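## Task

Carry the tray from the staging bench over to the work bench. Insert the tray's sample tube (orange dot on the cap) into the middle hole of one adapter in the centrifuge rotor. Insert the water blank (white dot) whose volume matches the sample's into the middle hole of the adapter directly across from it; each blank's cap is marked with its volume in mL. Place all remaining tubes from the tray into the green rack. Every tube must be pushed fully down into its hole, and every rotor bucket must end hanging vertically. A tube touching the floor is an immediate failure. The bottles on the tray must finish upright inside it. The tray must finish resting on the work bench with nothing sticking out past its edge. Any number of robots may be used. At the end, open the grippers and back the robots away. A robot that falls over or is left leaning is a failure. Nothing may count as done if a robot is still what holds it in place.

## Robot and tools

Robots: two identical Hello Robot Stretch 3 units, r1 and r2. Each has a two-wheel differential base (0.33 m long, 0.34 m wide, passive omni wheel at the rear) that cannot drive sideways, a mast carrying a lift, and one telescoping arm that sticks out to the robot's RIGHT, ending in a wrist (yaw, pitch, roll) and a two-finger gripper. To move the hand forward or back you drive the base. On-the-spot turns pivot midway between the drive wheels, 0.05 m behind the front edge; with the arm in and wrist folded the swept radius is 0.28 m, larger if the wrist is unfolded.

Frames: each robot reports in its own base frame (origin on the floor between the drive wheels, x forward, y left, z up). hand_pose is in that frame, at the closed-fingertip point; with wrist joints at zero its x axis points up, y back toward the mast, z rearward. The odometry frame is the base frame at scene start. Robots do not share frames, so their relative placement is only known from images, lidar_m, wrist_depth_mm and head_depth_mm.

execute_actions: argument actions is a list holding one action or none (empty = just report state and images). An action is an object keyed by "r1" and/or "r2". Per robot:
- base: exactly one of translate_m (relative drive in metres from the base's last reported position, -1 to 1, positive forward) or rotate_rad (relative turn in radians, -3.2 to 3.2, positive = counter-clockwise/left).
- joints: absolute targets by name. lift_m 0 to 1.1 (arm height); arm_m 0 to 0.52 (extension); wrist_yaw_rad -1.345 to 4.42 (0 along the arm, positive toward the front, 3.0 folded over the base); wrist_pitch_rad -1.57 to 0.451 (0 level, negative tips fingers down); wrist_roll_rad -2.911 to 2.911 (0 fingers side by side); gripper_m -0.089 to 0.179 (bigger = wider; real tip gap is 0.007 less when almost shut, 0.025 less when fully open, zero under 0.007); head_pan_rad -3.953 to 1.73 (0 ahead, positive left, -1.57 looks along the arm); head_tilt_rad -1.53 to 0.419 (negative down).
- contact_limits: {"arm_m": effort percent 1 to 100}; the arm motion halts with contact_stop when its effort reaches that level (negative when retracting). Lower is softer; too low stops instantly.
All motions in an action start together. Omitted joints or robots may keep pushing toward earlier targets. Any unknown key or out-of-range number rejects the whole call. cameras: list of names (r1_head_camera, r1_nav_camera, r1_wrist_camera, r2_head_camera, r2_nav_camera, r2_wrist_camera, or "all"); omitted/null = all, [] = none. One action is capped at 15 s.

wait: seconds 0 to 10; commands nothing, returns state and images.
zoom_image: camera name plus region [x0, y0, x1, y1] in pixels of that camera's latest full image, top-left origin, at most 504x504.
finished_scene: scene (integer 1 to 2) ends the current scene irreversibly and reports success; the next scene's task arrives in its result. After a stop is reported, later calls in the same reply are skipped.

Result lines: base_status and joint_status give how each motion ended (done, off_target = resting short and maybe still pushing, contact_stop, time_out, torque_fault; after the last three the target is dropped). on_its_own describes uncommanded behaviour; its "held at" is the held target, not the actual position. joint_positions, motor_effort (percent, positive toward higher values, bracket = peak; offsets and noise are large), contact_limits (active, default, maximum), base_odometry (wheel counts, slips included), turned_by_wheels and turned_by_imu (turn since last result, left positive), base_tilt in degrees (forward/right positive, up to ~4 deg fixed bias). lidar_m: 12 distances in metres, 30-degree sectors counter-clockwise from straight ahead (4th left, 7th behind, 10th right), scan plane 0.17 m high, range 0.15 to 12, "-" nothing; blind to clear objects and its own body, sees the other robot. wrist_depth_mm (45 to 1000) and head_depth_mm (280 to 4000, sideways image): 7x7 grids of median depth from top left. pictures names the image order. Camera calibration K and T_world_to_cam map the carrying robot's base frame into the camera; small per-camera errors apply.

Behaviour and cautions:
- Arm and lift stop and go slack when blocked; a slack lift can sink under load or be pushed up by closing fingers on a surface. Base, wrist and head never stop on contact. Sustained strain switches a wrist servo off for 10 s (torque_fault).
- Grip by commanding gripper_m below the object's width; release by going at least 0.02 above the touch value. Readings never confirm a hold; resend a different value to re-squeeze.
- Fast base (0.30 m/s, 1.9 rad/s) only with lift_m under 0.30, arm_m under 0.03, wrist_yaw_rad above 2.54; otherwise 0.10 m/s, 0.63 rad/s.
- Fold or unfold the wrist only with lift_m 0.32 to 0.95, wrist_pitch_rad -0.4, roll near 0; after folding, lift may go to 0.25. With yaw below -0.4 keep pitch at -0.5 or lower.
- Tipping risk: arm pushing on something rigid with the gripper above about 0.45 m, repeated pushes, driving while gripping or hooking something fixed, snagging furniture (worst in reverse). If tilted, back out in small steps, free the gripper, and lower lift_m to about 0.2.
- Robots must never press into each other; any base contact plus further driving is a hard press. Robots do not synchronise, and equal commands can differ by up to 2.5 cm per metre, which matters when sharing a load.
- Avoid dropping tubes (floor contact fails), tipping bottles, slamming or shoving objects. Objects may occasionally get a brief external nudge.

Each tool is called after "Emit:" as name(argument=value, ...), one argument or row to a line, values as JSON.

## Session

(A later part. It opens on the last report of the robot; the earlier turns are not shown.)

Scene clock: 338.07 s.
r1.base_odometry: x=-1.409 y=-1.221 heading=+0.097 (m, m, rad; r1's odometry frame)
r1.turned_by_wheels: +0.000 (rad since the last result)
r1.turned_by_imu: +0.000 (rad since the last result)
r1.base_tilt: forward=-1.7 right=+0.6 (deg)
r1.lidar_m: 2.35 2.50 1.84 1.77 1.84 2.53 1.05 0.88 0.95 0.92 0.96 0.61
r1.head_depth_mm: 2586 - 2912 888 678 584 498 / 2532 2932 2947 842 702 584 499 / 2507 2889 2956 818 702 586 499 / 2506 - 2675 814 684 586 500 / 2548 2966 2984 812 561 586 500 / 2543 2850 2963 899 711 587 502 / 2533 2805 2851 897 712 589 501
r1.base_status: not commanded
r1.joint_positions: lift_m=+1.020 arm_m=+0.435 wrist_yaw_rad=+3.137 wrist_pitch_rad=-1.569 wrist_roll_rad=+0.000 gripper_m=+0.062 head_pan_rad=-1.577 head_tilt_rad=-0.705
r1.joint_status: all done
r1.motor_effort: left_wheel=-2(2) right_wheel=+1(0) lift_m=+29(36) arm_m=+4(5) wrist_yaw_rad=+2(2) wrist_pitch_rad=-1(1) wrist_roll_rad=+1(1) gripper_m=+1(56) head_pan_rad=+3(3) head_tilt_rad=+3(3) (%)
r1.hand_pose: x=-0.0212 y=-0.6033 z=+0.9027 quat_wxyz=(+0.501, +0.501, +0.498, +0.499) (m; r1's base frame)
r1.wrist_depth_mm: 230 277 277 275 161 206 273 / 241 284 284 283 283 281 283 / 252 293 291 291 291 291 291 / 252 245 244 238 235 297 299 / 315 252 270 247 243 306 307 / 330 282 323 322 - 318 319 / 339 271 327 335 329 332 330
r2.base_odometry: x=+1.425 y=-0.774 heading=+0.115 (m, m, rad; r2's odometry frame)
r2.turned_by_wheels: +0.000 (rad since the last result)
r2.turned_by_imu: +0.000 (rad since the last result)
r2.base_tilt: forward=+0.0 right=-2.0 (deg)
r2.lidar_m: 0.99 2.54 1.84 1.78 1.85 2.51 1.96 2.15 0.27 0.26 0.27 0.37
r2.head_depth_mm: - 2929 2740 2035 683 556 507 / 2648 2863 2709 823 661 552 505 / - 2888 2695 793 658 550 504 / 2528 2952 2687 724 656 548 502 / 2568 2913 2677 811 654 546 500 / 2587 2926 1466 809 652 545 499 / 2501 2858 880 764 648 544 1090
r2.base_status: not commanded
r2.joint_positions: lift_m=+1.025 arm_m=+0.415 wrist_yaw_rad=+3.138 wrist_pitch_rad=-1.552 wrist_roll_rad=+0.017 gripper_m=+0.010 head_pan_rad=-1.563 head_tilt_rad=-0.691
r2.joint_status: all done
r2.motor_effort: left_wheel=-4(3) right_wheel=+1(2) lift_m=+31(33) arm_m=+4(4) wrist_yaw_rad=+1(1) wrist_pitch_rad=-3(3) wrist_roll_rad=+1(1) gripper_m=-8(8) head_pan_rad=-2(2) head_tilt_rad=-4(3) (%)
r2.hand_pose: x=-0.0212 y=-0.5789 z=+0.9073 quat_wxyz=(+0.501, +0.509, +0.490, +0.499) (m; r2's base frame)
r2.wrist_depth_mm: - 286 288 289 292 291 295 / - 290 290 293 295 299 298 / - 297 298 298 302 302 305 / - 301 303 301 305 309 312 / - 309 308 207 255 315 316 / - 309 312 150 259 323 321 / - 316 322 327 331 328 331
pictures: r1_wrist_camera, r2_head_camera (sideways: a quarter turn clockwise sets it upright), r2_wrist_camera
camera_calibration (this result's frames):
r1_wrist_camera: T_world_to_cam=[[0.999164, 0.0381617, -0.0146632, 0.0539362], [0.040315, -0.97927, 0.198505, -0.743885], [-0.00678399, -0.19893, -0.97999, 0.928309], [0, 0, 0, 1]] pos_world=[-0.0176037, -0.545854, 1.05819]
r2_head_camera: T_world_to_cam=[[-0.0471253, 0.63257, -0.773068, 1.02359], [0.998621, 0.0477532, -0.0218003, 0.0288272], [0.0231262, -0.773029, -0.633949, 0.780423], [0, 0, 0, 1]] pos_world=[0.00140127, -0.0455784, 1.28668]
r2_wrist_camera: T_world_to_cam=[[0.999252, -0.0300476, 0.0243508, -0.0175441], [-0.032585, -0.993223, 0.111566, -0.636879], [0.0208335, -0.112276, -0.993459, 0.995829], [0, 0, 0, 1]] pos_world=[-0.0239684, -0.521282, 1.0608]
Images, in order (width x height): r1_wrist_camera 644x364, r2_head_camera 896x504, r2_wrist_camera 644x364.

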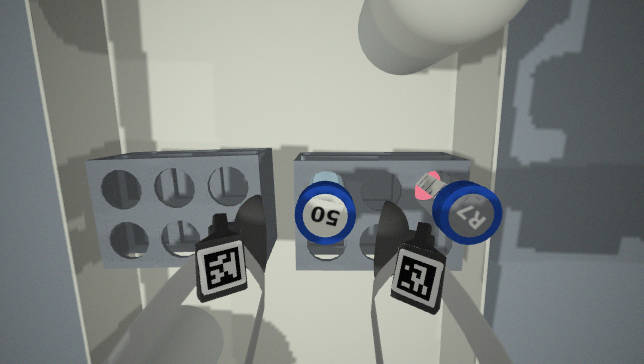

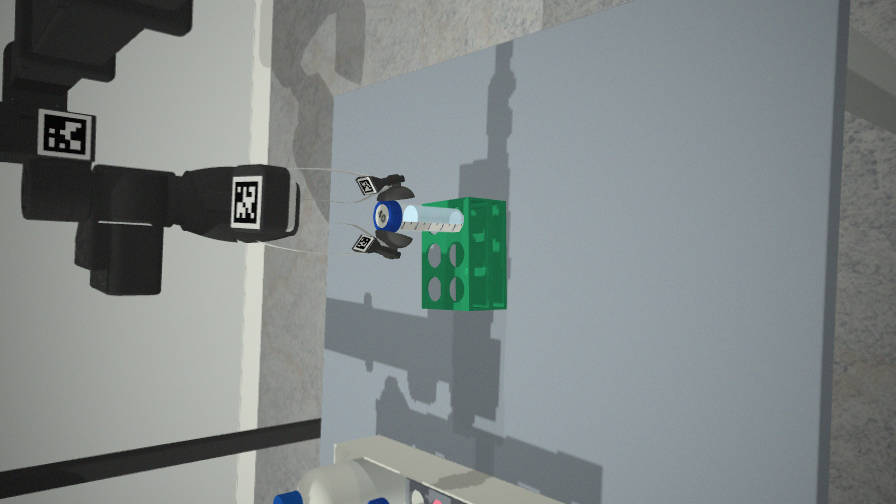

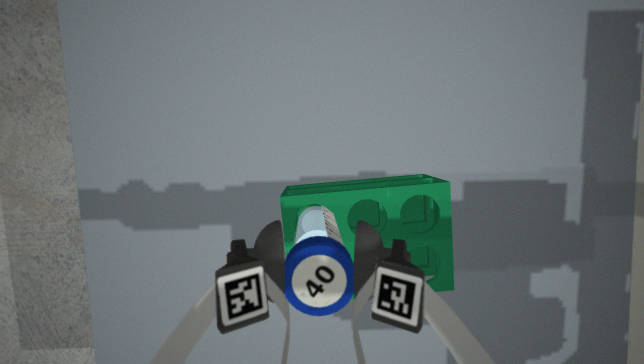

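Emit:
execute_actions(
  actions=[
    {"r1":{"joints":{"lift_m":0.99}},"r2":{"base":{"translate_m":-0.003},"joints":{"lift_m":0.992}}},
  ],
  cameras=[],
)

Emit:
execute_actions(
  actions=[
    {"r1":{"joints":{"gripper_m":0.01}},"r2":{"joints":{"gripper_m":0.07}}},
  ],
  cameras=["r1_wrist_camera","r2_head_camera","r2_wrist_camera"],
)

Emit:
execute_actions(
  actions=[
    {"r1":{"joints":{"lift_m":1.1}},"r2":{"joints":{"lift_m":1.097}}},
  ],
  cameras=["r1_head_camera","r2_wrist_camera"],
)

Scene clock: 345.27 s.
r1.base_odometry: x=-1.409 y=-1.221 heading=+0.097 (m, m, rad; r1's odometry frame)
r1.turned_by_wheels: +0.000 (rad since the last result)
r1.turned_by_imu: +0.000 (rad since the last result)
r1.base_tilt: forward=-1.7 right=+0.5 (deg)
r1.lidar_m: 2.34 2.51 1.83 1.77 1.84 2.53 1.06 0.88 0.95 0.92 0.96 0.61
r1.head_depth_mm: 2593 2805 - 891 679 584 498 / 2585 - 2896 838 702 584 498 / 2558 2920 2948 827 704 585 499 / 2580 - - 828 683 586 499 / 2571 2771 2939 813 560 586 501 / 2557 2821 2977 898 710 589 501 / 2528 2855 2835 900 711 589 501
r1.base_status: not commanded
r1.joint_positions: lift_m=+0.990 arm_m=+0.435 wrist_yaw_rad=+3.137 wrist_pitch_rad=-1.569 wrist_roll_rad=+0.000 gripper_m=+0.062 head_pan_rad=-1.577 head_tilt_rad=-0.705
r1.joint_status: all done
r1.motor_effort: left_wheel=-2(2) right_wheel=+1(1) lift_m=+29(30) arm_m=+5(5) wrist_yaw_rad=+2(2) wrist_pitch_rad=-1(1) wrist_roll_rad=+0(1) gripper_m=+0(0) head_pan_rad=+3(3) head_tilt_rad=+2(2) (%)
r1.hand_pose: x=-0.0212 y=-0.6033 z=+0.8727 quat_wxyz=(+0.501, +0.501, +0.498, +0.499) (m; r1's base frame)
r1.wrist_depth_mm: 228 248 248 246 161 176 246 / 230 256 255 255 253 239 252 / 229 263 262 260 259 239 260 / 214 238 229 209 210 207 268 / 217 219 219 151 214 150 278 / 228 246 292 285 - 243 286 / 238 271 297 297 295 298 295
r2.base_odometry: x=+1.422 y=-0.774 heading=+0.115 (m, m, rad; r2's odometry frame)
r2.turned_by_wheels: +0.000 (rad since the last result)
r2.turned_by_imu: +0.000 (rad since the last result)
r2.base_tilt: forward=+0.0 right=-2.1 (deg)
r2.lidar_m: 0.99 2.53 1.85 1.78 1.85 2.51 1.96 2.14 0.27 0.26 0.27 0.37
r2.head_depth_mm: 2488 - 2710 2054 682 555 507 / 2470 2911 2705 825 662 551 506 / 2472 2926 1040 792 658 550 503 / 2561 3015 1037 725 656 548 501 / 2596 2894 2674 783 653 547 500 / 2583 2894 2599 808 650 546 499 / 2497 2848 915 764 648 544 1088
r2.base_status: done
r2.joint_positions: lift_m=+0.992 arm_m=+0.415 wrist_yaw_rad=+3.138 wrist_pitch_rad=-1.552 wrist_roll_rad=+0.017 gripper_m=+0.010 head_pan_rad=-1.563 head_tilt_rad=-0.691
r2.joint_status: all done
r2.motor_effort: left_wheel=-4(10) right_wheel=+1(3) lift_m=+31(31) arm_m=+4(4) wrist_yaw_rad=+1(2) wrist_pitch_rad=-3(3) wrist_roll_rad=+1(1) gripper_m=-8(8) head_pan_rad=-2(2) head_tilt_rad=-3(3) (%)
r2.hand_pose: x=-0.0212 y=-0.5789 z=+0.8743 quat_wxyz=(+0.501, +0.509, +0.490, +0.499) (m; r2's base frame)
r2.wrist_depth_mm: 252 255 256 258 257 260 261 / 258 260 259 260 264 265 266 / 264 263 263 265 267 268 274 / - 272 270 269 270 274 275 / - 275 271 212 246 280 282 / - 279 277 149 253 285 285 / - 284 286 286 292 289 289
pictures: none
No camera images: the call's "cameras" was empty. Leave "cameras" out to get every camera's image.

Scene clock: 346.37 s.
r1.base_odometry: x=-1.409 y=-1.221 heading=+0.097 (m, m, rad; r1's odometry frame)
r1.turned_by_wheels: +0.000 (rad since the last result)
r1.turned_by_imu: +0.000 (rad since the last result)
r1.base_tilt: forward=-1.7 right=+0.6 (deg)
r1.lidar_m: 2.35 2.49 1.84 1.77 1.84 2.52 1.06 0.88 0.95 0.92 0.96 0.62
r1.head_depth_mm: 2630 2806 - 888 680 583 499 / 2589 - 2877 839 699 583 498 / 2544 2912 2945 832 704 585 499 / 2565 - - 800 683 586 500 / 2547 2756 2943 830 561 586 500 / 2561 2833 2967 896 708 586 501 / 2549 2817 2823 897 711 589 502
r1.base_status: not commanded
r1.joint_positions: lift_m=+0.990 arm_m=+0.435 wrist_yaw_rad=+3.137 wrist_pitch_rad=-1.569 wrist_roll_rad=+0.000 gripper_m=+0.010 head_pan_rad=-1.577 head_tilt_rad=-0.705
r1.joint_status: all done
r1.motor_effort: left_wheel=-2(2) right_wheel=+0(1) lift_m=+29(29) arm_m=+5(5) wrist_yaw_rad=+2(2) wrist_pitch_rad=-1(1) wrist_roll_rad=+1(1) gripper_m=-9(84) head_pan_rad=+3(4) head_tilt_rad=+3(3) (%)
r1.hand_pose: x=-0.0212 y=-0.6033 z=+0.8727 quat_wxyz=(+0.501, +0.501, +0.498, +0.499) (m; r1's base frame)
r1.wrist_depth_mm: 230 248 248 248 162 175 246 / 229 256 255 254 253 239 253 / 229 263 265 260 261 240 260 / 214 239 228 209 210 208 269 / 218 219 217 149 215 151 277 / 227 250 290 255 267 243 285 / 240 281 297 298 295 297 297
r2.base_odometry: x=+1.422 y=-0.774 heading=+0.115 (m, m, rad; r2's odometry frame)
r2.turned_by_wheels: +0.000 (rad since the last result)
r2.turned_by_imu: +0.000 (rad since the last result)
r2.base_tilt: forward=+0.1 right=-2.0 (deg)
r2.lidar_m: 0.99 2.54 1.85 1.78 1.84 2.51 1.96 2.14 0.27 0.26 0.27 0.37
r2.head_depth_mm: 2500 - 2720 2036 682 554 507 / 2458 2908 2708 822 661 552 505 / 2476 2900 1042 793 659 550 504 / 2565 3025 1037 722 654 548 502 / 2567 2888 2645 786 654 547 501 / 2579 2926 2613 809 651 545 499 / 2489 2855 914 765 649 543 1089
r2.base_status: not commanded
r2.joint_positions: lift_m=+0.992 arm_m=+0.415 wrist_yaw_rad=+3.138 wrist_pitch_rad=-1.552 wrist_roll_rad=+0.017 gripper_m=+0.070 head_pan_rad=-1.563 head_tilt_rad=-0.691
r2.joint_status: all done
r2.motor_effort: left_wheel=-4(4) right_wheel=+2(2) lift_m=+31(31) arm_m=+3(4) wrist_yaw_rad=+1(2) wrist_pitch_rad=-3(3) wrist_roll_rad=+1(1) gripper_m=+1(81) head_pan_rad=-2(2) head_tilt_rad=-4(3) (%)
r2.hand_pose: x=-0.0212 y=-0.5789 z=+0.8743 quat_wxyz=(+0.501, +0.509, +0.490, +0.499) (m; r2's base frame)
r2.wrist_depth_mm: 254 255 256 256 258 259 261 / 258 258 260 264 261 262 266 / 264 262 263 266 270 271 270 / - 270 270 265 266 274 277 / - 274 274 214 247 278 283 / - 278 280 156 - 284 289 / - 286 287 289 291 290 295
pictures: r1_wrist_camera, r2_head_camera (sideways: a quarter turn clockwise sets it upright), r2_wrist_camera
camera_calibration (this result's frames):
r1_wrist_camera: T_world_to_cam=[[0.999164, 0.0381613, -0.0146632, 0.053496], [0.0403146, -0.97927, 0.198505, -0.737929], [-0.00678407, -0.19893, -0.97999, 0.898903], [0, 0, 0, 1]] pos_world=[-0.0176037, -0.545855, 1.02818]
r2_head_camera: T_world_to_cam=[[-0.0471253, 0.63257, -0.773068, 1.02359], [0.998621, 0.047753, -0.0218003, 0.0288272], [0.0231261, -0.773029, -0.633948, 0.780423], [0, 0, 0, 1]] pos_world=[0.00140126, -0.0455784, 1.28668]
r2_wrist_camera: T_world_to_cam=[[0.999252, -0.0300474, 0.0243508, -0.0167404], [-0.0325849, -0.993223, 0.111566, -0.633198], [0.0208335, -0.112276, -0.993459, 0.963041], [0, 0, 0, 1]] pos_world=[-0.0239684, -0.521283, 1.02779]
Images, in order (width x height): r1_wrist_camera 644x364, r2_head_camera 896x504, r2_wrist_camera 644x364.

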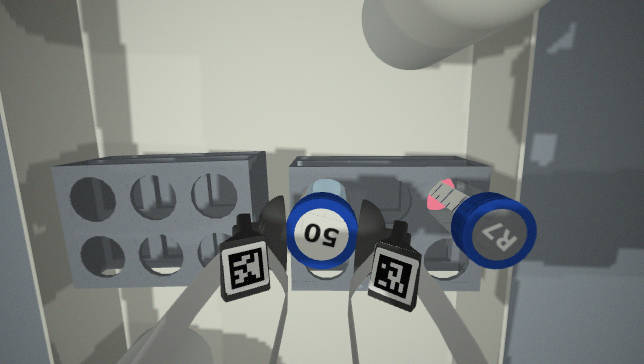

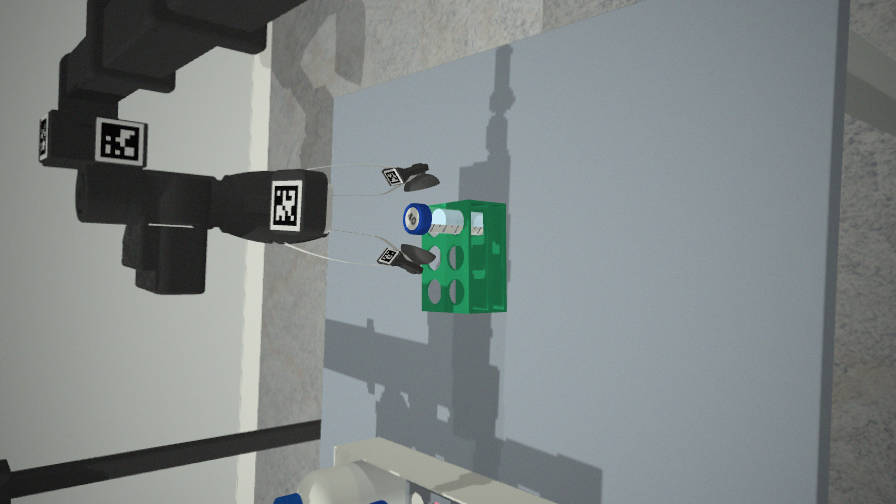

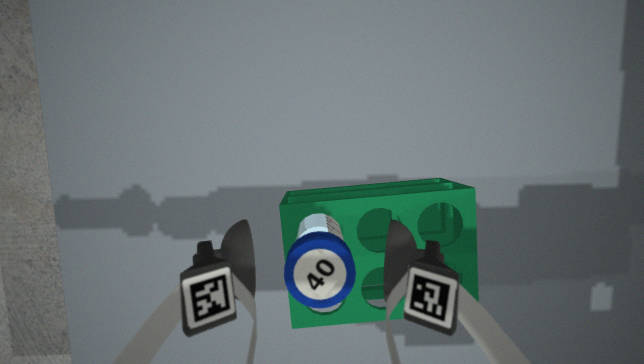

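Scene clock: 348.20 s.
r1.base_odometry: x=-1.409 y=-1.221 heading=+0.097 (m, m, rad; r1's odometry frame)
r1.turned_by_wheels: +0.000 (rad since the last result)
r1.turned_by_imu: +0.000 (rad since the last result)
r1.base_tilt: forward=-1.8 right=+0.6 (deg)
r1.lidar_m: 2.35 2.51 1.84 1.77 1.84 2.53 1.06 0.88 0.95 0.92 0.96 0.61
r1.head_depth_mm: 2621 2928 2930 887 679 583 497 / 2595 2920 2941 838 701 584 499 / 2574 2872 2952 831 705 584 499 / - - 3050 791 683 585 500 / 2638 2846 2947 831 561 587 500 / 2552 2817 2987 900 709 588 501 / 2541 2819 2835 899 711 587 502
r1.base_status: not commanded
r1.joint_positions: lift_m=+1.099 arm_m=+0.435 wrist_yaw_rad=+3.137 wrist_pitch_rad=-1.569 wrist_roll_rad=+0.000 gripper_m=+0.010 head_pan_rad=-1.577 head_tilt_rad=-0.705
r1.joint_status: all done
r1.motor_effort: left_wheel=-2(2) right_wheel=+1(1) lift_m=+41(43) arm_m=+5(5) wrist_yaw_rad=+2(2) wrist_pitch_rad=-1(1) wrist_roll_rad=+1(0) gripper_m=-9(10) head_pan_rad=+3(3) head_tilt_rad=+3(3) (%)
r1.hand_pose: x=-0.0212 y=-0.6033 z=+0.9814 quat_wxyz=(+0.501, +0.501, +0.498, +0.499) (m; r1's base frame)
r1.wrist_depth_mm: 354 337 351 349 214 349 346 / 365 354 358 360 300 358 358 / 376 368 370 366 365 371 368 / 393 356 324 338 318 380 370 / 401 401 393 149 341 392 388 / 416 406 406 407 402 407 402 / 430 425 360 390 377 416 415
r2.base_odometry: x=+1.422 y=-0.774 heading=+0.115 (m, m, rad; r2's odometry frame)
r2.turned_by_wheels: +0.000 (rad since the last result)
r2.turned_by_imu: +0.000 (rad since the last result)
r2.base_tilt: forward=-0.2 right=-2.0 (deg)
r2.lidar_m: 0.99 2.53 1.84 1.78 1.84 2.52 1.96 2.14 0.27 0.26 0.27 0.37
r2.head_depth_mm: 2519 2881 2718 2056 683 554 507 / 2536 2900 2706 822 660 551 505 / - 3017 2670 795 660 551 504 / 2620 2948 2652 731 656 548 502 / 2585 2872 2661 785 655 546 501 / 2584 2906 2627 808 650 544 500 / 2513 2852 914 763 648 544 1086
r2.base_status: not commanded
r2.joint_positions: lift_m=+1.097 arm_m=+0.415 wrist_yaw_rad=+3.138 wrist_pitch_rad=-1.552 wrist_roll_rad=+0.017 gripper_m=+0.070 head_pan_rad=-1.563 head_tilt_rad=-0.691
r2.joint_status: all done
r2.motor_effort: left_wheel=-4(3) right_wheel=+2(1) lift_m=+45(48) arm_m=+4(4) wrist_yaw_rad=+2(1) wrist_pitch_rad=-3(3) wrist_roll_rad=+1(1) gripper_m=+1(1) head_pan_rad=-2(2) head_tilt_rad=-3(3) (%)
r2.hand_pose: x=-0.0212 y=-0.5789 z=+0.9788 quat_wxyz=(+0.501, +0.509, +0.490, +0.499) (m; r2's base frame)
r2.wrist_depth_mm: - 350 354 357 355 357 359 / - 357 359 363 366 366 345 / - 368 364 365 373 380 348 / - 374 375 372 375 381 355 / - 378 383 329 380 387 361 / - 387 388 391 - 392 369 / - - 398 393 401 408 363
pictures: r1_head_camera (sideways: a quarter turn clockwise sets it upright), r2_wrist_camera
camera_calibration (this result's frames):
r1_head_camera: T_world_to_cam=[[0.0479362, 0.605806, -0.794167, 1.05461], [0.997952, -0.0627666, 0.0123571, -0.0234686], [-0.0423612, -0.793133, -0.607574, 0.750415], [0, 0, 0, 1]] pos_world=[0.00465516, -0.0451823, 1.29376]
r2_wrist_camera: T_world_to_cam=[[0.999252, -0.0300472, 0.0243508, -0.0192862], [-0.0325847, -0.993223, 0.111566, -0.644864], [0.0208335, -0.112276, -0.993459, 1.06691], [0, 0, 0, 1]] pos_world=[-0.0239684, -0.521284, 1.13235]
Images, in order (width x height): r1_head_camera 896x504, r2_wrist_camera 644x364.

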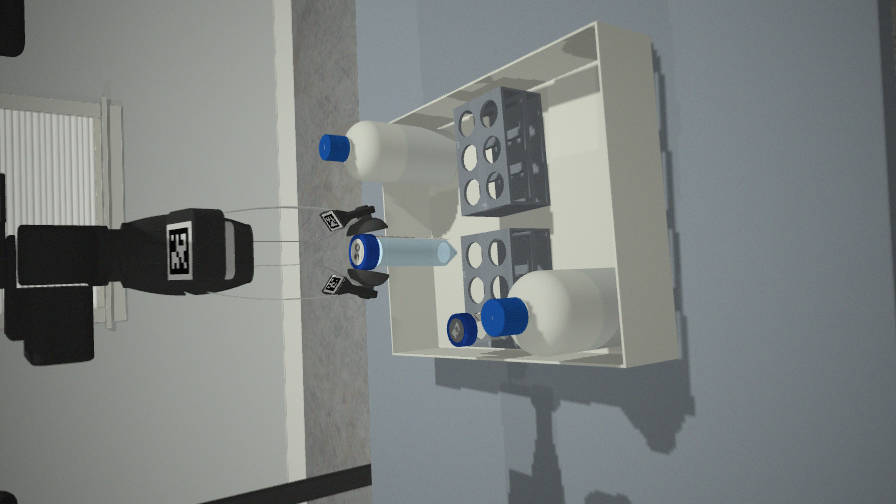

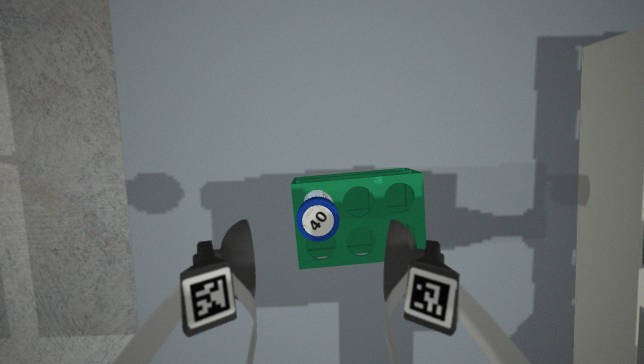

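Emit:
execute_actions(
  actions=[
    {"r1":{"base":{"translate_m":-1.0}}},
  ],
  cameras=[],
)

Emit:
execute_actions(
  actions=[
    {"r1":{"base":{"translate_m":-0.524},"joints":{"arm_m":0.425,"head_tilt_rad":-0.85}},"r2":{"base":{"translate_m":0.35},"joints":{"arm_m":0.458}}},
  ],
  cameras=["r1_wrist_camera","r2_wrist_camera"],
)

Emit:
execute_actions(
  actions=[
    {"r1":{"joints":{"lift_m":1.005}},"r2":{"joints":{"lift_m":1.03}}},
  ],
  cameras=["r1_head_camera","r1_wrist_camera","r2_wrist_camera"],
)

Scene clock: 366.17 s.
r1.base_odometry: x=-2.404 y=-1.317 heading=+0.097 (m, m, rad; r1's odometry frame)
r1.turned_by_wheels: +0.000 (rad since the last result)
r1.turned_by_imu: -0.001 (rad since the last result)
r1.base_tilt: forward=-1.7 right=+0.6 (deg)
r1.lidar_m: 1.58 2.50 1.84 1.77 1.84 2.00 1.92 0.33 0.24 0.23 0.29 1.31
r1.head_depth_mm: 691 769 875 888 689 533 513 / 687 768 869 837 665 600 621 / 2503 2762 961 1020 932 817 698 / - - 3053 2102 1086 1329 1171 / 2643 2844 2951 2104 1628 1407 1220 / 2546 2832 2969 896 711 605 523 / 2540 2813 2986 901 710 589 502
r1.base_status: done
r1.joint_positions: lift_m=+1.099 arm_m=+0.435 wrist_yaw_rad=+3.137 wrist_pitch_rad=-1.569 wrist_roll_rad=+0.000 gripper_m=+0.010 head_pan_rad=-1.577 head_tilt_rad=-0.705
r1.joint_status: not commanded
r1.motor_effort: left_wheel=-2(6) right_wheel=+1(2) lift_m=+42(41) arm_m=+5(5) wrist_yaw_rad=+2(2) wrist_pitch_rad=-1(1) wrist_roll_rad=+1(1) gripper_m=-9(9) head_pan_rad=+3(3) head_tilt_rad=+4(4) (%)
r1.hand_pose: x=-0.0212 y=-0.6033 z=+0.9814 quat_wxyz=(+0.501, +0.501, +0.498, +0.499) (m; r1's base frame)
r1.wrist_depth_mm: 373 312 389 551 875 348 347 / 378 353 396 570 - 357 357 / 382 366 404 590 - 371 367 / 403 407 405 597 - 379 380 / 402 413 359 149 396 396 388 / 422 362 434 - 406 405 402 / 377 370 440 - 590 416 419
r2.base_odometry: x=+1.422 y=-0.774 heading=+0.115 (m, m, rad; r2's odometry frame)
r2.turned_by_wheels: +0.000 (rad since the last result)
r2.turned_by_imu: +0.000 (rad since the last result)
r2.base_tilt: forward=-0.1 right=-1.9 (deg)
r2.lidar_m: 0.99 2.55 1.85 1.78 1.84 2.51 1.96 2.14 0.27 0.26 0.27 0.37
r2.head_depth_mm: 2538 2865 2707 2037 683 554 507 / 2545 2869 2698 824 661 552 505 / - 3020 2681 792 659 551 504 / 2620 2954 2679 730 656 550 502 / 2576 2934 2656 784 655 546 501 / 2596 2926 2641 806 651 546 499 / 2580 2903 914 764 649 544 1088
r2.base_status: not commanded
r2.joint_positions: lift_m=+1.097 arm_m=+0.415 wrist_yaw_rad=+3.138 wrist_pitch_rad=-1.552 wrist_roll_rad=+0.017 gripper_m=+0.070 head_pan_rad=-1.563 head_tilt_rad=-0.691
r2.joint_status: not commanded
r2.motor_effort: left_wheel=-4(4) right_wheel=+2(2) lift_m=+45(46) arm_m=+4(3) wrist_yaw_rad=+2(1) wrist_pitch_rad=-3(3) wrist_roll_rad=+1(1) gripper_m=+1(0) head_pan_rad=-3(2) head_tilt_rad=-2(4) (%)
r2.hand_pose: x=-0.0212 y=-0.5789 z=+0.9788 quat_wxyz=(+0.501, +0.509, +0.490, +0.499) (m; r2's base frame)
r2.wrist_depth_mm: - 350 353 355 355 357 359 / - 356 358 359 365 365 347 / - 365 365 372 374 379 353 / - 374 374 377 378 378 356 / - 378 381 329 381 385 359 / - 395 389 391 - 395 365 / - - 393 399 403 400 372
pictures: none
No camera images: the call's "cameras" was empty. Leave "cameras" out to get every camera's image.

Scene clock: 372.47 s.
r1.base_odometry: x=-2.926 y=-1.368 heading=+0.097 (m, m, rad; r1's odometry frame)
r1.turned_by_wheels: +0.000 (rad since the last result)
r1.turned_by_imu: -0.001 (rad since the last result)
r1.base_tilt: forward=-1.7 right=+0.6 (deg)
r1.lidar_m: 2.11 2.51 1.84 1.78 1.84 1.45 1.40 0.33 0.24 0.23 0.24 0.33
r1.head_depth_mm: 2717 2922 2288 1845 1541 784 685 / 2662 2882 2312 1747 587 536 661 / 702 803 839 730 573 531 650 / - 801 811 749 573 529 648 / 696 794 883 768 631 527 650 / 693 789 864 779 631 524 646 / 690 788 859 782 649 523 636
r1.base_status: done
r1.joint_positions: lift_m=+1.099 arm_m=+0.425 wrist_yaw_rad=+3.137 wrist_pitch_rad=-1.569 wrist_roll_rad=+0.000 gripper_m=+0.010 head_pan_rad=-1.577 head_tilt_rad=-0.839
r1.joint_status: all done
r1.motor_effort: left_wheel=-2(5) right_wheel=+1(2) lift_m=+41(42) arm_m=-4(4) wrist_yaw_rad=+2(2) wrist_pitch_rad=-1(1) wrist_roll_rad=+0(0) gripper_m=-10(9) head_pan_rad=+3(3) head_tilt_rad=-7(26) (%)
r1.hand_pose: x=-0.0212 y=-0.5940 z=+0.9814 quat_wxyz=(+0.501, +0.501, +0.498, +0.499) (m; r1's base frame)
r1.wrist_depth_mm: - - 310 393 355 362 363 / - - 318 380 378 375 372 / - - 337 393 381 376 359 / - - 341 371 399 397 397 / - - 351 149 410 407 393 / - - 365 380 404 422 360 / - - 373 375 375 373 366
r2.base_odometry: x=+1.769 y=-0.734 heading=+0.115 (m, m, rad; r2's odometry frame)
r2.turned_by_wheels: +0.000 (rad since the last result)
r2.turned_by_imu: -0.002 (rad since the last result)
r2.base_tilt: forward=-0.1 right=-1.9 (deg)
r2.lidar_m: 1.25 2.55 1.85 1.78 1.85 2.51 2.31 0.37 0.27 0.26 0.27 0.36
r2.head_depth_mm: 2550 2864 2692 828 665 554 496 / 2560 2862 2689 823 663 552 505 / - 2952 1043 796 622 550 503 / 2614 2913 901 749 614 550 503 / 2589 2918 2648 782 611 547 502 / 2582 2892 2625 748 602 546 500 / 2562 2912 2605 749 599 543 498
r2.base_status: done
r2.joint_positions: lift_m=+1.097 arm_m=+0.458 wrist_yaw_rad=+3.138 wrist_pitch_rad=-1.552 wrist_roll_rad=+0.017 gripper_m=+0.070 head_pan_rad=-1.563 head_tilt_rad=-0.691
r2.joint_status: all done
r2.motor_effort: left_wheel=-4(6) right_wheel=+1(6) lift_m=+45(46) arm_m=+4(3) wrist_yaw_rad=+2(2) wrist_pitch_rad=-3(3) wrist_roll_rad=+1(1) gripper_m=+1(1) head_pan_rad=-2(2) head_tilt_rad=-3(3) (%)
r2.hand_pose: x=-0.0212 y=-0.6219 z=+0.9788 quat_wxyz=(+0.501, +0.509, +0.490, +0.499) (m; r2's base frame)
r2.wrist_depth_mm: 351 349 350 352 360 297 241 / 353 357 362 361 360 356 343 / 363 363 367 364 360 365 333 / 328 369 378 350 326 345 334 / 380 383 379 347 369 380 357 / 381 378 391 348 - 396 395 / 389 398 401 273 363 369 411
pictures: r1_wrist_camera, r2_wrist_camera
camera_calibration (this result's frames):
r1_wrist_camera: T_world_to_cam=[[0.999164, 0.0381624, -0.0146608, 0.054734], [0.0403148, -0.979282, 0.198449, -0.750362], [-0.00678378, -0.198874, -0.980001, 1.00739], [0, 0, 0, 1]] pos_world=[-0.0176036, -0.536561, 1.13696]
r2_wrist_camera: T_world_to_cam=[[0.999252, -0.0300447, 0.0243509, -0.0205767], [-0.0325823, -0.993222, 0.111571, -0.687572], [0.0208338, -0.112281, -0.993458, 1.06208], [0, 0, 0, 1]] pos_world=[-0.0239685, -0.564279, 1.13234]
Images, in order (width x height): r1_wrist_camera 644x364, r2_wrist_camera 644x364.

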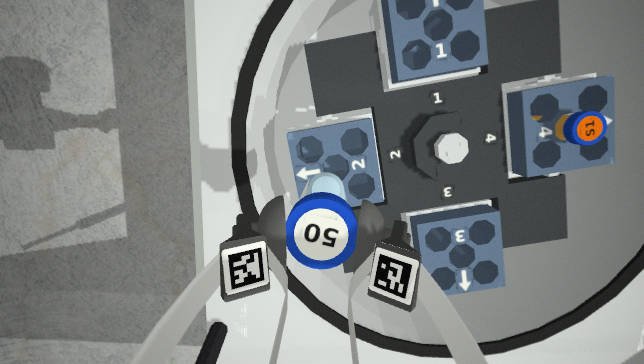

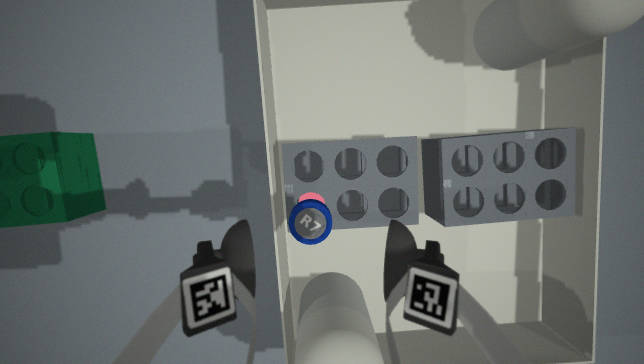

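Scene clock: 374.17 s.
r1.base_odometry: x=-2.926 y=-1.368 heading=+0.097 (m, m, rad; r1's odometry frame)
r1.turned_by_wheels: +0.000 (rad since the last result)
r1.turned_by_imu: +0.000 (rad since the last result)
r1.base_tilt: forward=-1.7 right=+0.6 (deg)
r1.lidar_m: 2.10 2.50 1.84 1.77 1.84 1.45 1.40 0.33 0.24 0.23 0.24 0.33
r1.head_depth_mm: - 2809 2307 1866 1543 787 686 / 2770 2913 2308 1743 587 535 661 / 716 800 847 732 573 532 648 / - - 868 739 575 529 650 / 667 796 886 766 632 525 649 / 693 790 864 778 632 525 645 / 691 786 860 779 648 525 636
r1.base_status: not commanded
r1.joint_positions: lift_m=+1.005 arm_m=+0.425 wrist_yaw_rad=+3.137 wrist_pitch_rad=-1.569 wrist_roll_rad=+0.000 gripper_m=+0.010 head_pan_rad=-1.577 head_tilt_rad=-0.839
r1.joint_status: all done
r1.motor_effort: left_wheel=-2(2) right_wheel=+1(0) lift_m=+29(34) arm_m=-4(4) wrist_yaw_rad=+2(2) wrist_pitch_rad=-1(1) wrist_roll_rad=+1(1) gripper_m=-10(9) head_pan_rad=+3(3) head_tilt_rad=-7(8) (%)
r1.hand_pose: x=-0.0212 y=-0.5940 z=+0.8876 quat_wxyz=(+0.501, +0.501, +0.498, +0.499) (m; r1's base frame)
r1.wrist_depth_mm: 989 961 222 281 277 255 276 / - 997 246 289 288 287 280 / - - 273 295 294 276 274 / - - 272 276 302 283 298 / - - 251 149 312 310 308 / - - 263 338 311 299 335 / - - 269 305 370 309 318
r2.base_odometry: x=+1.769 y=-0.734 heading=+0.115 (m, m, rad; r2's odometry frame)
r2.turned_by_wheels: +0.000 (rad since the last result)
r2.turned_by_imu: +0.000 (rad since the last result)
r2.base_tilt: forward=+0.0 right=-1.8 (deg)
r2.lidar_m: 1.25 2.55 1.86 1.78 1.84 2.52 2.30 0.37 0.27 0.26 0.27 0.36
r2.head_depth_mm: - 2912 2702 828 664 555 497 / 2641 2899 2711 824 661 552 505 / - 2869 2692 796 624 551 503 / 2466 2894 1033 746 615 549 503 / 2568 2889 2658 782 612 547 501 / 2577 2931 2641 746 602 546 499 / 2588 2947 2622 748 600 544 499
r2.base_status: not commanded
r2.joint_positions: lift_m=+1.030 arm_m=+0.458 wrist_yaw_rad=+3.138 wrist_pitch_rad=-1.552 wrist_roll_rad=+0.017 gripper_m=+0.070 head_pan_rad=-1.563 head_tilt_rad=-0.691
r2.joint_status: all done
r2.motor_effort: left_wheel=-3(3) right_wheel=+1(1) lift_m=+30(34) arm_m=+4(4) wrist_yaw_rad=+2(2) wrist_pitch_rad=-3(3) wrist_roll_rad=+1(1) gripper_m=+1(0) head_pan_rad=-3(2) head_tilt_rad=-3(2) (%)
r2.hand_pose: x=-0.0212 y=-0.6219 z=+0.9123 quat_wxyz=(+0.501, +0.509, +0.490, +0.499) (m; r2's base frame)
r2.wrist_depth_mm: 287 288 286 289 293 291 238 / 291 294 295 296 300 299 301 / 298 300 303 299 300 303 279 / 302 303 308 250 250 249 252 / 310 315 313 248 285 283 279 / 316 322 317 316 - 326 317 / 322 326 326 272 324 329 318
pictures: r1_head_camera (sideways: a quarter turn clockwise sets it upright), r1_wrist_camera, r2_wrist_camera
camera_calibration (this result's frames):
r1_head_camera: T_world_to_cam=[[0.0485539, 0.706591, -0.705955, 0.939631], [0.997945, -0.063908, 0.00467064, -0.0134602], [-0.041816, -0.704731, -0.708241, 0.881355], [0, 0, 0, 1]] pos_world=[0.00466453, -0.0436767, 1.28761]
r1_wrist_camera: T_world_to_cam=[[0.999164, 0.0381624, -0.0146608, 0.053359], [0.0403149, -0.979282, 0.198449, -0.731749], [-0.00678376, -0.198874, -0.980001, 0.915478], [0, 0, 0, 1]] pos_world=[-0.0176036, -0.536559, 1.04317]
r2_wrist_camera: T_world_to_cam=[[0.999252, -0.0300454, 0.0243509, -0.0189568], [-0.032583, -0.993222, 0.111571, -0.68015], [0.0208337, -0.112281, -0.993458, 0.995972], [0, 0, 0, 1]] pos_world=[-0.0239684, -0.564282, 1.0658]
Images, in order (width x height): r1_head_camera 896x504, r1_wrist_camera 644x364, r2_wrist_camera 644x364.

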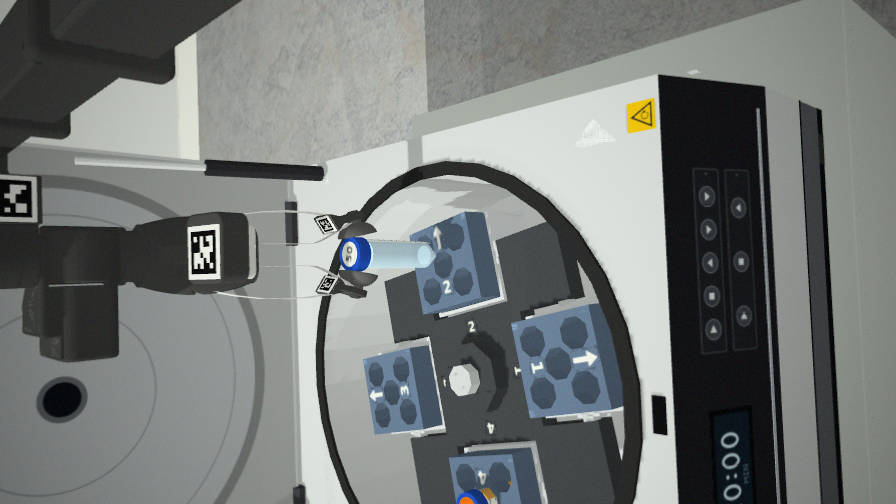

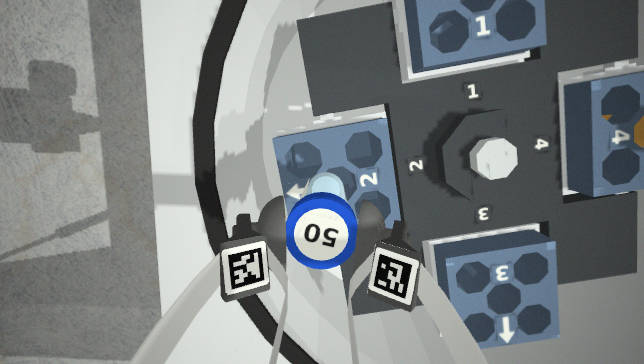

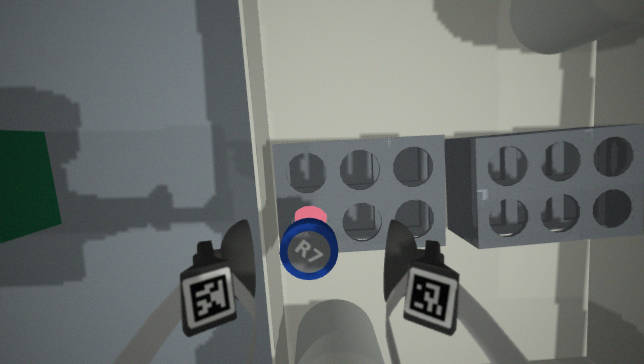

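Emit:
execute_actions(
  actions=[
    {"r1":{"base":{"translate_m":0.012},"joints":{"arm_m":0.43}},"r2":{"base":{"translate_m":-0.006},"joints":{"lift_m":0.99}}},
  ],
  cameras=["r1_wrist_camera"],
)

Emit:
execute_actions(
  actions=[
    {"r1":{"joints":{"lift_m":0.965}},"r2":{"joints":{"gripper_m":0.01}}},
  ],
  cameras=["r1_head_camera","r1_wrist_camera","r2_wrist_camera"],
)

Scene clock: 379.60 s.
r1.base_odometry: x=-2.914 y=-1.367 heading=+0.096 (m, m, rad; r1's odometry frame)
r1.turned_by_wheels: +0.000 (rad since the last result)
r1.turned_by_imu: -0.001 (rad since the last result)
r1.base_tilt: forward=-1.7 right=+0.6 (deg)
r1.lidar_m: 2.09 2.50 1.84 1.78 1.84 1.46 1.41 0.33 0.24 0.23 0.24 0.33
r1.head_depth_mm: - 2829 2309 1846 1537 754 686 / 2759 2936 2305 1060 574 535 661 / 707 789 833 752 574 532 649 / - - 872 739 664 528 651 / 672 794 882 762 617 525 649 / 695 790 864 779 641 524 644 / 689 788 859 778 650 525 637
r1.base_status: done
r1.joint_positions: lift_m=+1.005 arm_m=+0.430 wrist_yaw_rad=+3.137 wrist_pitch_rad=-1.569 wrist_roll_rad=+0.000 gripper_m=+0.010 head_pan_rad=-1.577 head_tilt_rad=-0.839
r1.joint_status: all done
r1.motor_effort: left_wheel=-2(4) right_wheel=+0(4) lift_m=+29(29) arm_m=+5(5) wrist_yaw_rad=+2(2) wrist_pitch_rad=-1(1) wrist_roll_rad=+1(1) gripper_m=-10(11) head_pan_rad=+3(3) head_tilt_rad=-6(7) (%)
r1.hand_pose: x=-0.0212 y=-0.5982 z=+0.8876 quat_wxyz=(+0.501, +0.501, +0.498, +0.499) (m; r1's base frame)
r1.wrist_depth_mm: 966 224 242 279 266 262 277 / - 231 286 288 289 286 276 / - 240 307 320 293 274 268 / - 247 279 276 303 300 298 / - - 251 149 307 309 310 / - - 263 328 309 296 330 / - - 268 310 359 317 307
r2.base_odometry: x=+1.763 y=-0.735 heading=+0.115 (m, m, rad; r2's odometry frame)
r2.turned_by_wheels: +0.000 (rad since the last result)
r2.turned_by_imu: +0.000 (rad since the last result)
r2.base_tilt: forward=-0.2 right=-2.0 (deg)
r2.lidar_m: 0.94 2.54 1.85 1.78 1.85 2.51 2.30 0.37 0.27 0.26 0.27 0.37
r2.head_depth_mm: 2490 - 2743 828 664 554 497 / 2475 2889 2693 825 661 552 505 / 2487 2890 1043 766 622 551 504 / 2564 2938 902 765 615 549 502 / 2571 2921 2640 780 613 547 501 / 2577 2919 2639 767 602 545 499 / 2575 2925 2607 728 599 544 498
r2.base_status: done
r2.joint_positions: lift_m=+0.990 arm_m=+0.458 wrist_yaw_rad=+3.138 wrist_pitch_rad=-1.552 wrist_roll_rad=+0.017 gripper_m=+0.070 head_pan_rad=-1.563 head_tilt_rad=-0.691
r2.joint_status: all done
r2.motor_effort: left_wheel=-3(9) right_wheel=+1(4) lift_m=+30(32) arm_m=+4(4) wrist_yaw_rad=+2(1) wrist_pitch_rad=-3(3) wrist_roll_rad=+1(1) gripper_m=+1(1) head_pan_rad=-2(2) head_tilt_rad=-3(4) (%)
r2.hand_pose: x=-0.0212 y=-0.6219 z=+0.8723 quat_wxyz=(+0.501, +0.509, +0.490, +0.499) (m; r2's base frame)
r2.wrist_depth_mm: 252 253 251 253 254 255 243 / 255 256 258 256 260 260 260 / 260 263 261 262 264 266 241 / 264 266 263 209 235 222 211 / 273 271 270 210 244 229 217 / 275 274 278 152 - 282 281 / 281 283 286 266 285 288 290
pictures: r1_wrist_camera
camera_calibration (this result's frames):
r1_wrist_camera: T_world_to_cam=[[0.999164, 0.0381633, -0.0146581, 0.05352], [0.0403148, -0.979295, 0.198386, -0.735882], [-0.00678349, -0.198811, -0.980014, 0.914677], [0, 0, 0, 1]] pos_world=[-0.0176036, -0.54084, 1.04317]
Images, in order (width x height): r1_wrist_camera 644x364.

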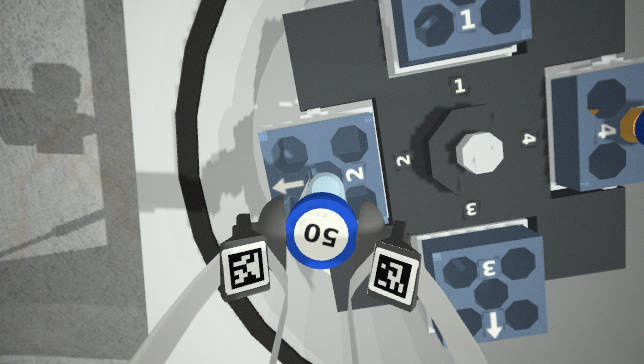

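Scene clock: 380.77 s.
r1.base_odometry: x=-2.914 y=-1.367 heading=+0.096 (m, m, rad; r1's odometry frame)
r1.turned_by_wheels: +0.000 (rad since the last result)
r1.turned_by_imu: +0.000 (rad since the last result)
r1.base_tilt: forward=-1.7 right=+0.7 (deg)
r1.lidar_m: 2.09 2.51 1.84 1.78 1.84 1.46 1.41 0.33 0.24 0.23 0.24 0.33
r1.head_depth_mm: 2639 - 2189 1841 1538 752 685 / - 2938 2314 1059 573 536 661 / 730 790 829 753 574 534 649 / 675 - 862 729 665 528 649 / 683 812 884 761 616 526 650 / 692 790 863 780 638 524 646 / 690 787 856 780 648 524 637
r1.base_status: not commanded
r1.joint_positions: lift_m=+0.965 arm_m=+0.430 wrist_yaw_rad=+3.137 wrist_pitch_rad=-1.569 wrist_roll_rad=+0.000 gripper_m=+0.010 head_pan_rad=-1.577 head_tilt_rad=-0.839
r1.joint_status: all done
r1.motor_effort: left_wheel=-2(2) right_wheel=+1(1) lift_m=+30(29) arm_m=+5(5) wrist_yaw_rad=+2(2) wrist_pitch_rad=-1(1) wrist_roll_rad=+1(1) gripper_m=-9(11) head_pan_rad=+3(3) head_tilt_rad=-8(6) (%)
r1.hand_pose: x=-0.0212 y=-0.5982 z=+0.8476 quat_wxyz=(+0.501, +0.501, +0.498, +0.499) (m; r1's base frame)
r1.wrist_depth_mm: 959 185 242 242 239 219 238 / 987 190 286 251 249 246 244 / - 195 276 314 253 235 251 / - 203 267 236 261 242 258 / - 208 242 149 272 269 268 / - 216 233 303 268 255 276 / - 228 226 299 340 261 294
r2.base_odometry: x=+1.763 y=-0.735 heading=+0.115 (m, m, rad; r2's odometry frame)
r2.turned_by_wheels: +0.000 (rad since the last result)
r2.turned_by_imu: +0.000 (rad since the last result)
r2.base_tilt: forward=-0.2 right=-2.0 (deg)
r2.lidar_m: 0.94 2.55 1.85 1.78 1.85 2.52 2.30 0.37 0.27 0.26 0.27 0.36
r2.head_depth_mm: 2513 - 2709 829 665 554 496 / 2465 2887 2713 824 661 553 506 / 2469 2877 1042 768 625 551 503 / 2564 2937 901 755 615 549 501 / 2561 2896 2677 783 614 547 500 / 2587 2912 2636 767 601 544 498 / 2572 2922 2613 728 599 544 499
r2.base_status: not commanded
r2.joint_positions: lift_m=+0.990 arm_m=+0.458 wrist_yaw_rad=+3.138 wrist_pitch_rad=-1.552 wrist_roll_rad=+0.017 gripper_m=+0.010 head_pan_rad=-1.563 head_tilt_rad=-0.691
r2.joint_status: all done
r2.motor_effort: left_wheel=-3(3) right_wheel=+2(2) lift_m=+30(30) arm_m=+4(4) wrist_yaw_rad=+2(2) wrist_pitch_rad=-3(3) wrist_roll_rad=+1(1) gripper_m=-8(83) head_pan_rad=-2(2) head_tilt_rad=-2(4) (%)
r2.hand_pose: x=-0.0212 y=-0.6219 z=+0.8723 quat_wxyz=(+0.501, +0.509, +0.490, +0.499) (m; r2's base frame)
r2.wrist_depth_mm: 249 251 251 252 254 256 244 / 254 257 258 256 262 258 262 / 259 259 261 259 261 263 238 / 267 265 267 210 237 221 212 / 268 271 273 211 243 228 217 / 274 280 275 150 277 283 284 / 281 284 285 268 283 289 284
pictures: r1_head_camera (sideways: a quarter turn clockwise sets it upright), r1_wrist_camera, r2_wrist_camera
camera_calibration (this result's frames):
r1_head_camera: T_world_to_cam=[[0.048554, 0.706634, -0.705912, 0.939574], [0.997945, -0.0639082, 0.0046671, -0.0134556], [-0.0418156, -0.704687, -0.708285, 0.881411], [0, 0, 0, 1]] pos_world=[0.00466454, -0.0436758, 1.28761]
r1_wrist_camera: T_world_to_cam=[[0.999164, 0.0381652, -0.0146521, 0.0529281], [0.0403145, -0.979322, 0.198249, -0.727811], [-0.00678292, -0.198674, -0.980042, 0.875576], [0, 0, 0, 1]] pos_world=[-0.0176035, -0.540828, 1.00316]
r2_wrist_camera: T_world_to_cam=[[0.999252, -0.0300453, 0.0243509, -0.0179828], [-0.0325829, -0.993222, 0.111571, -0.675689], [0.0208337, -0.112281, -0.993458, 0.956233], [0, 0, 0, 1]] pos_world=[-0.0239684, -0.564283, 1.0258]
Images, in order (width x height): r1_head_camera 896x504, r1_wrist_camera 644x364, r2_wrist_camera 644x364.

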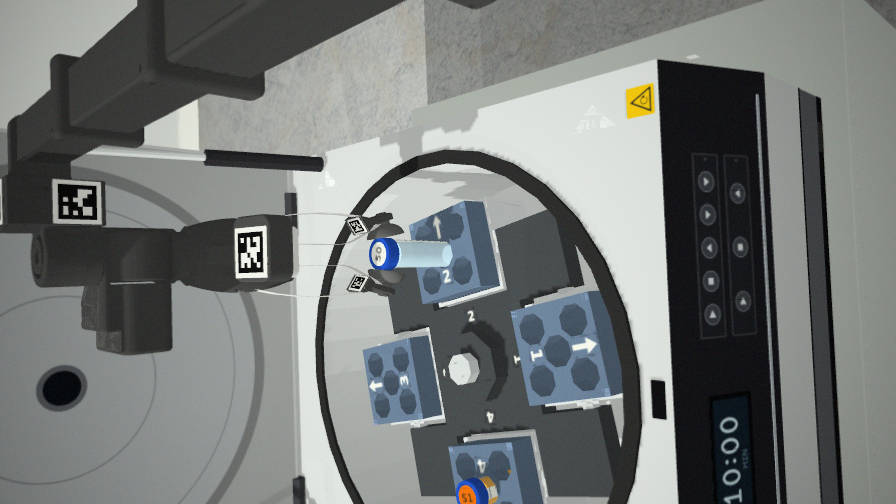

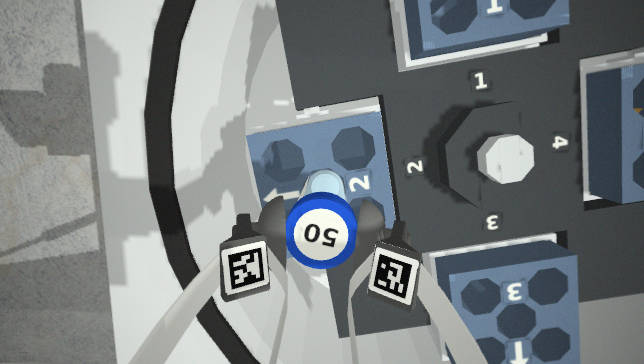

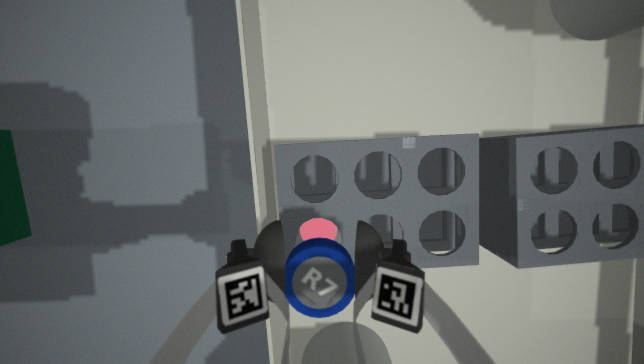

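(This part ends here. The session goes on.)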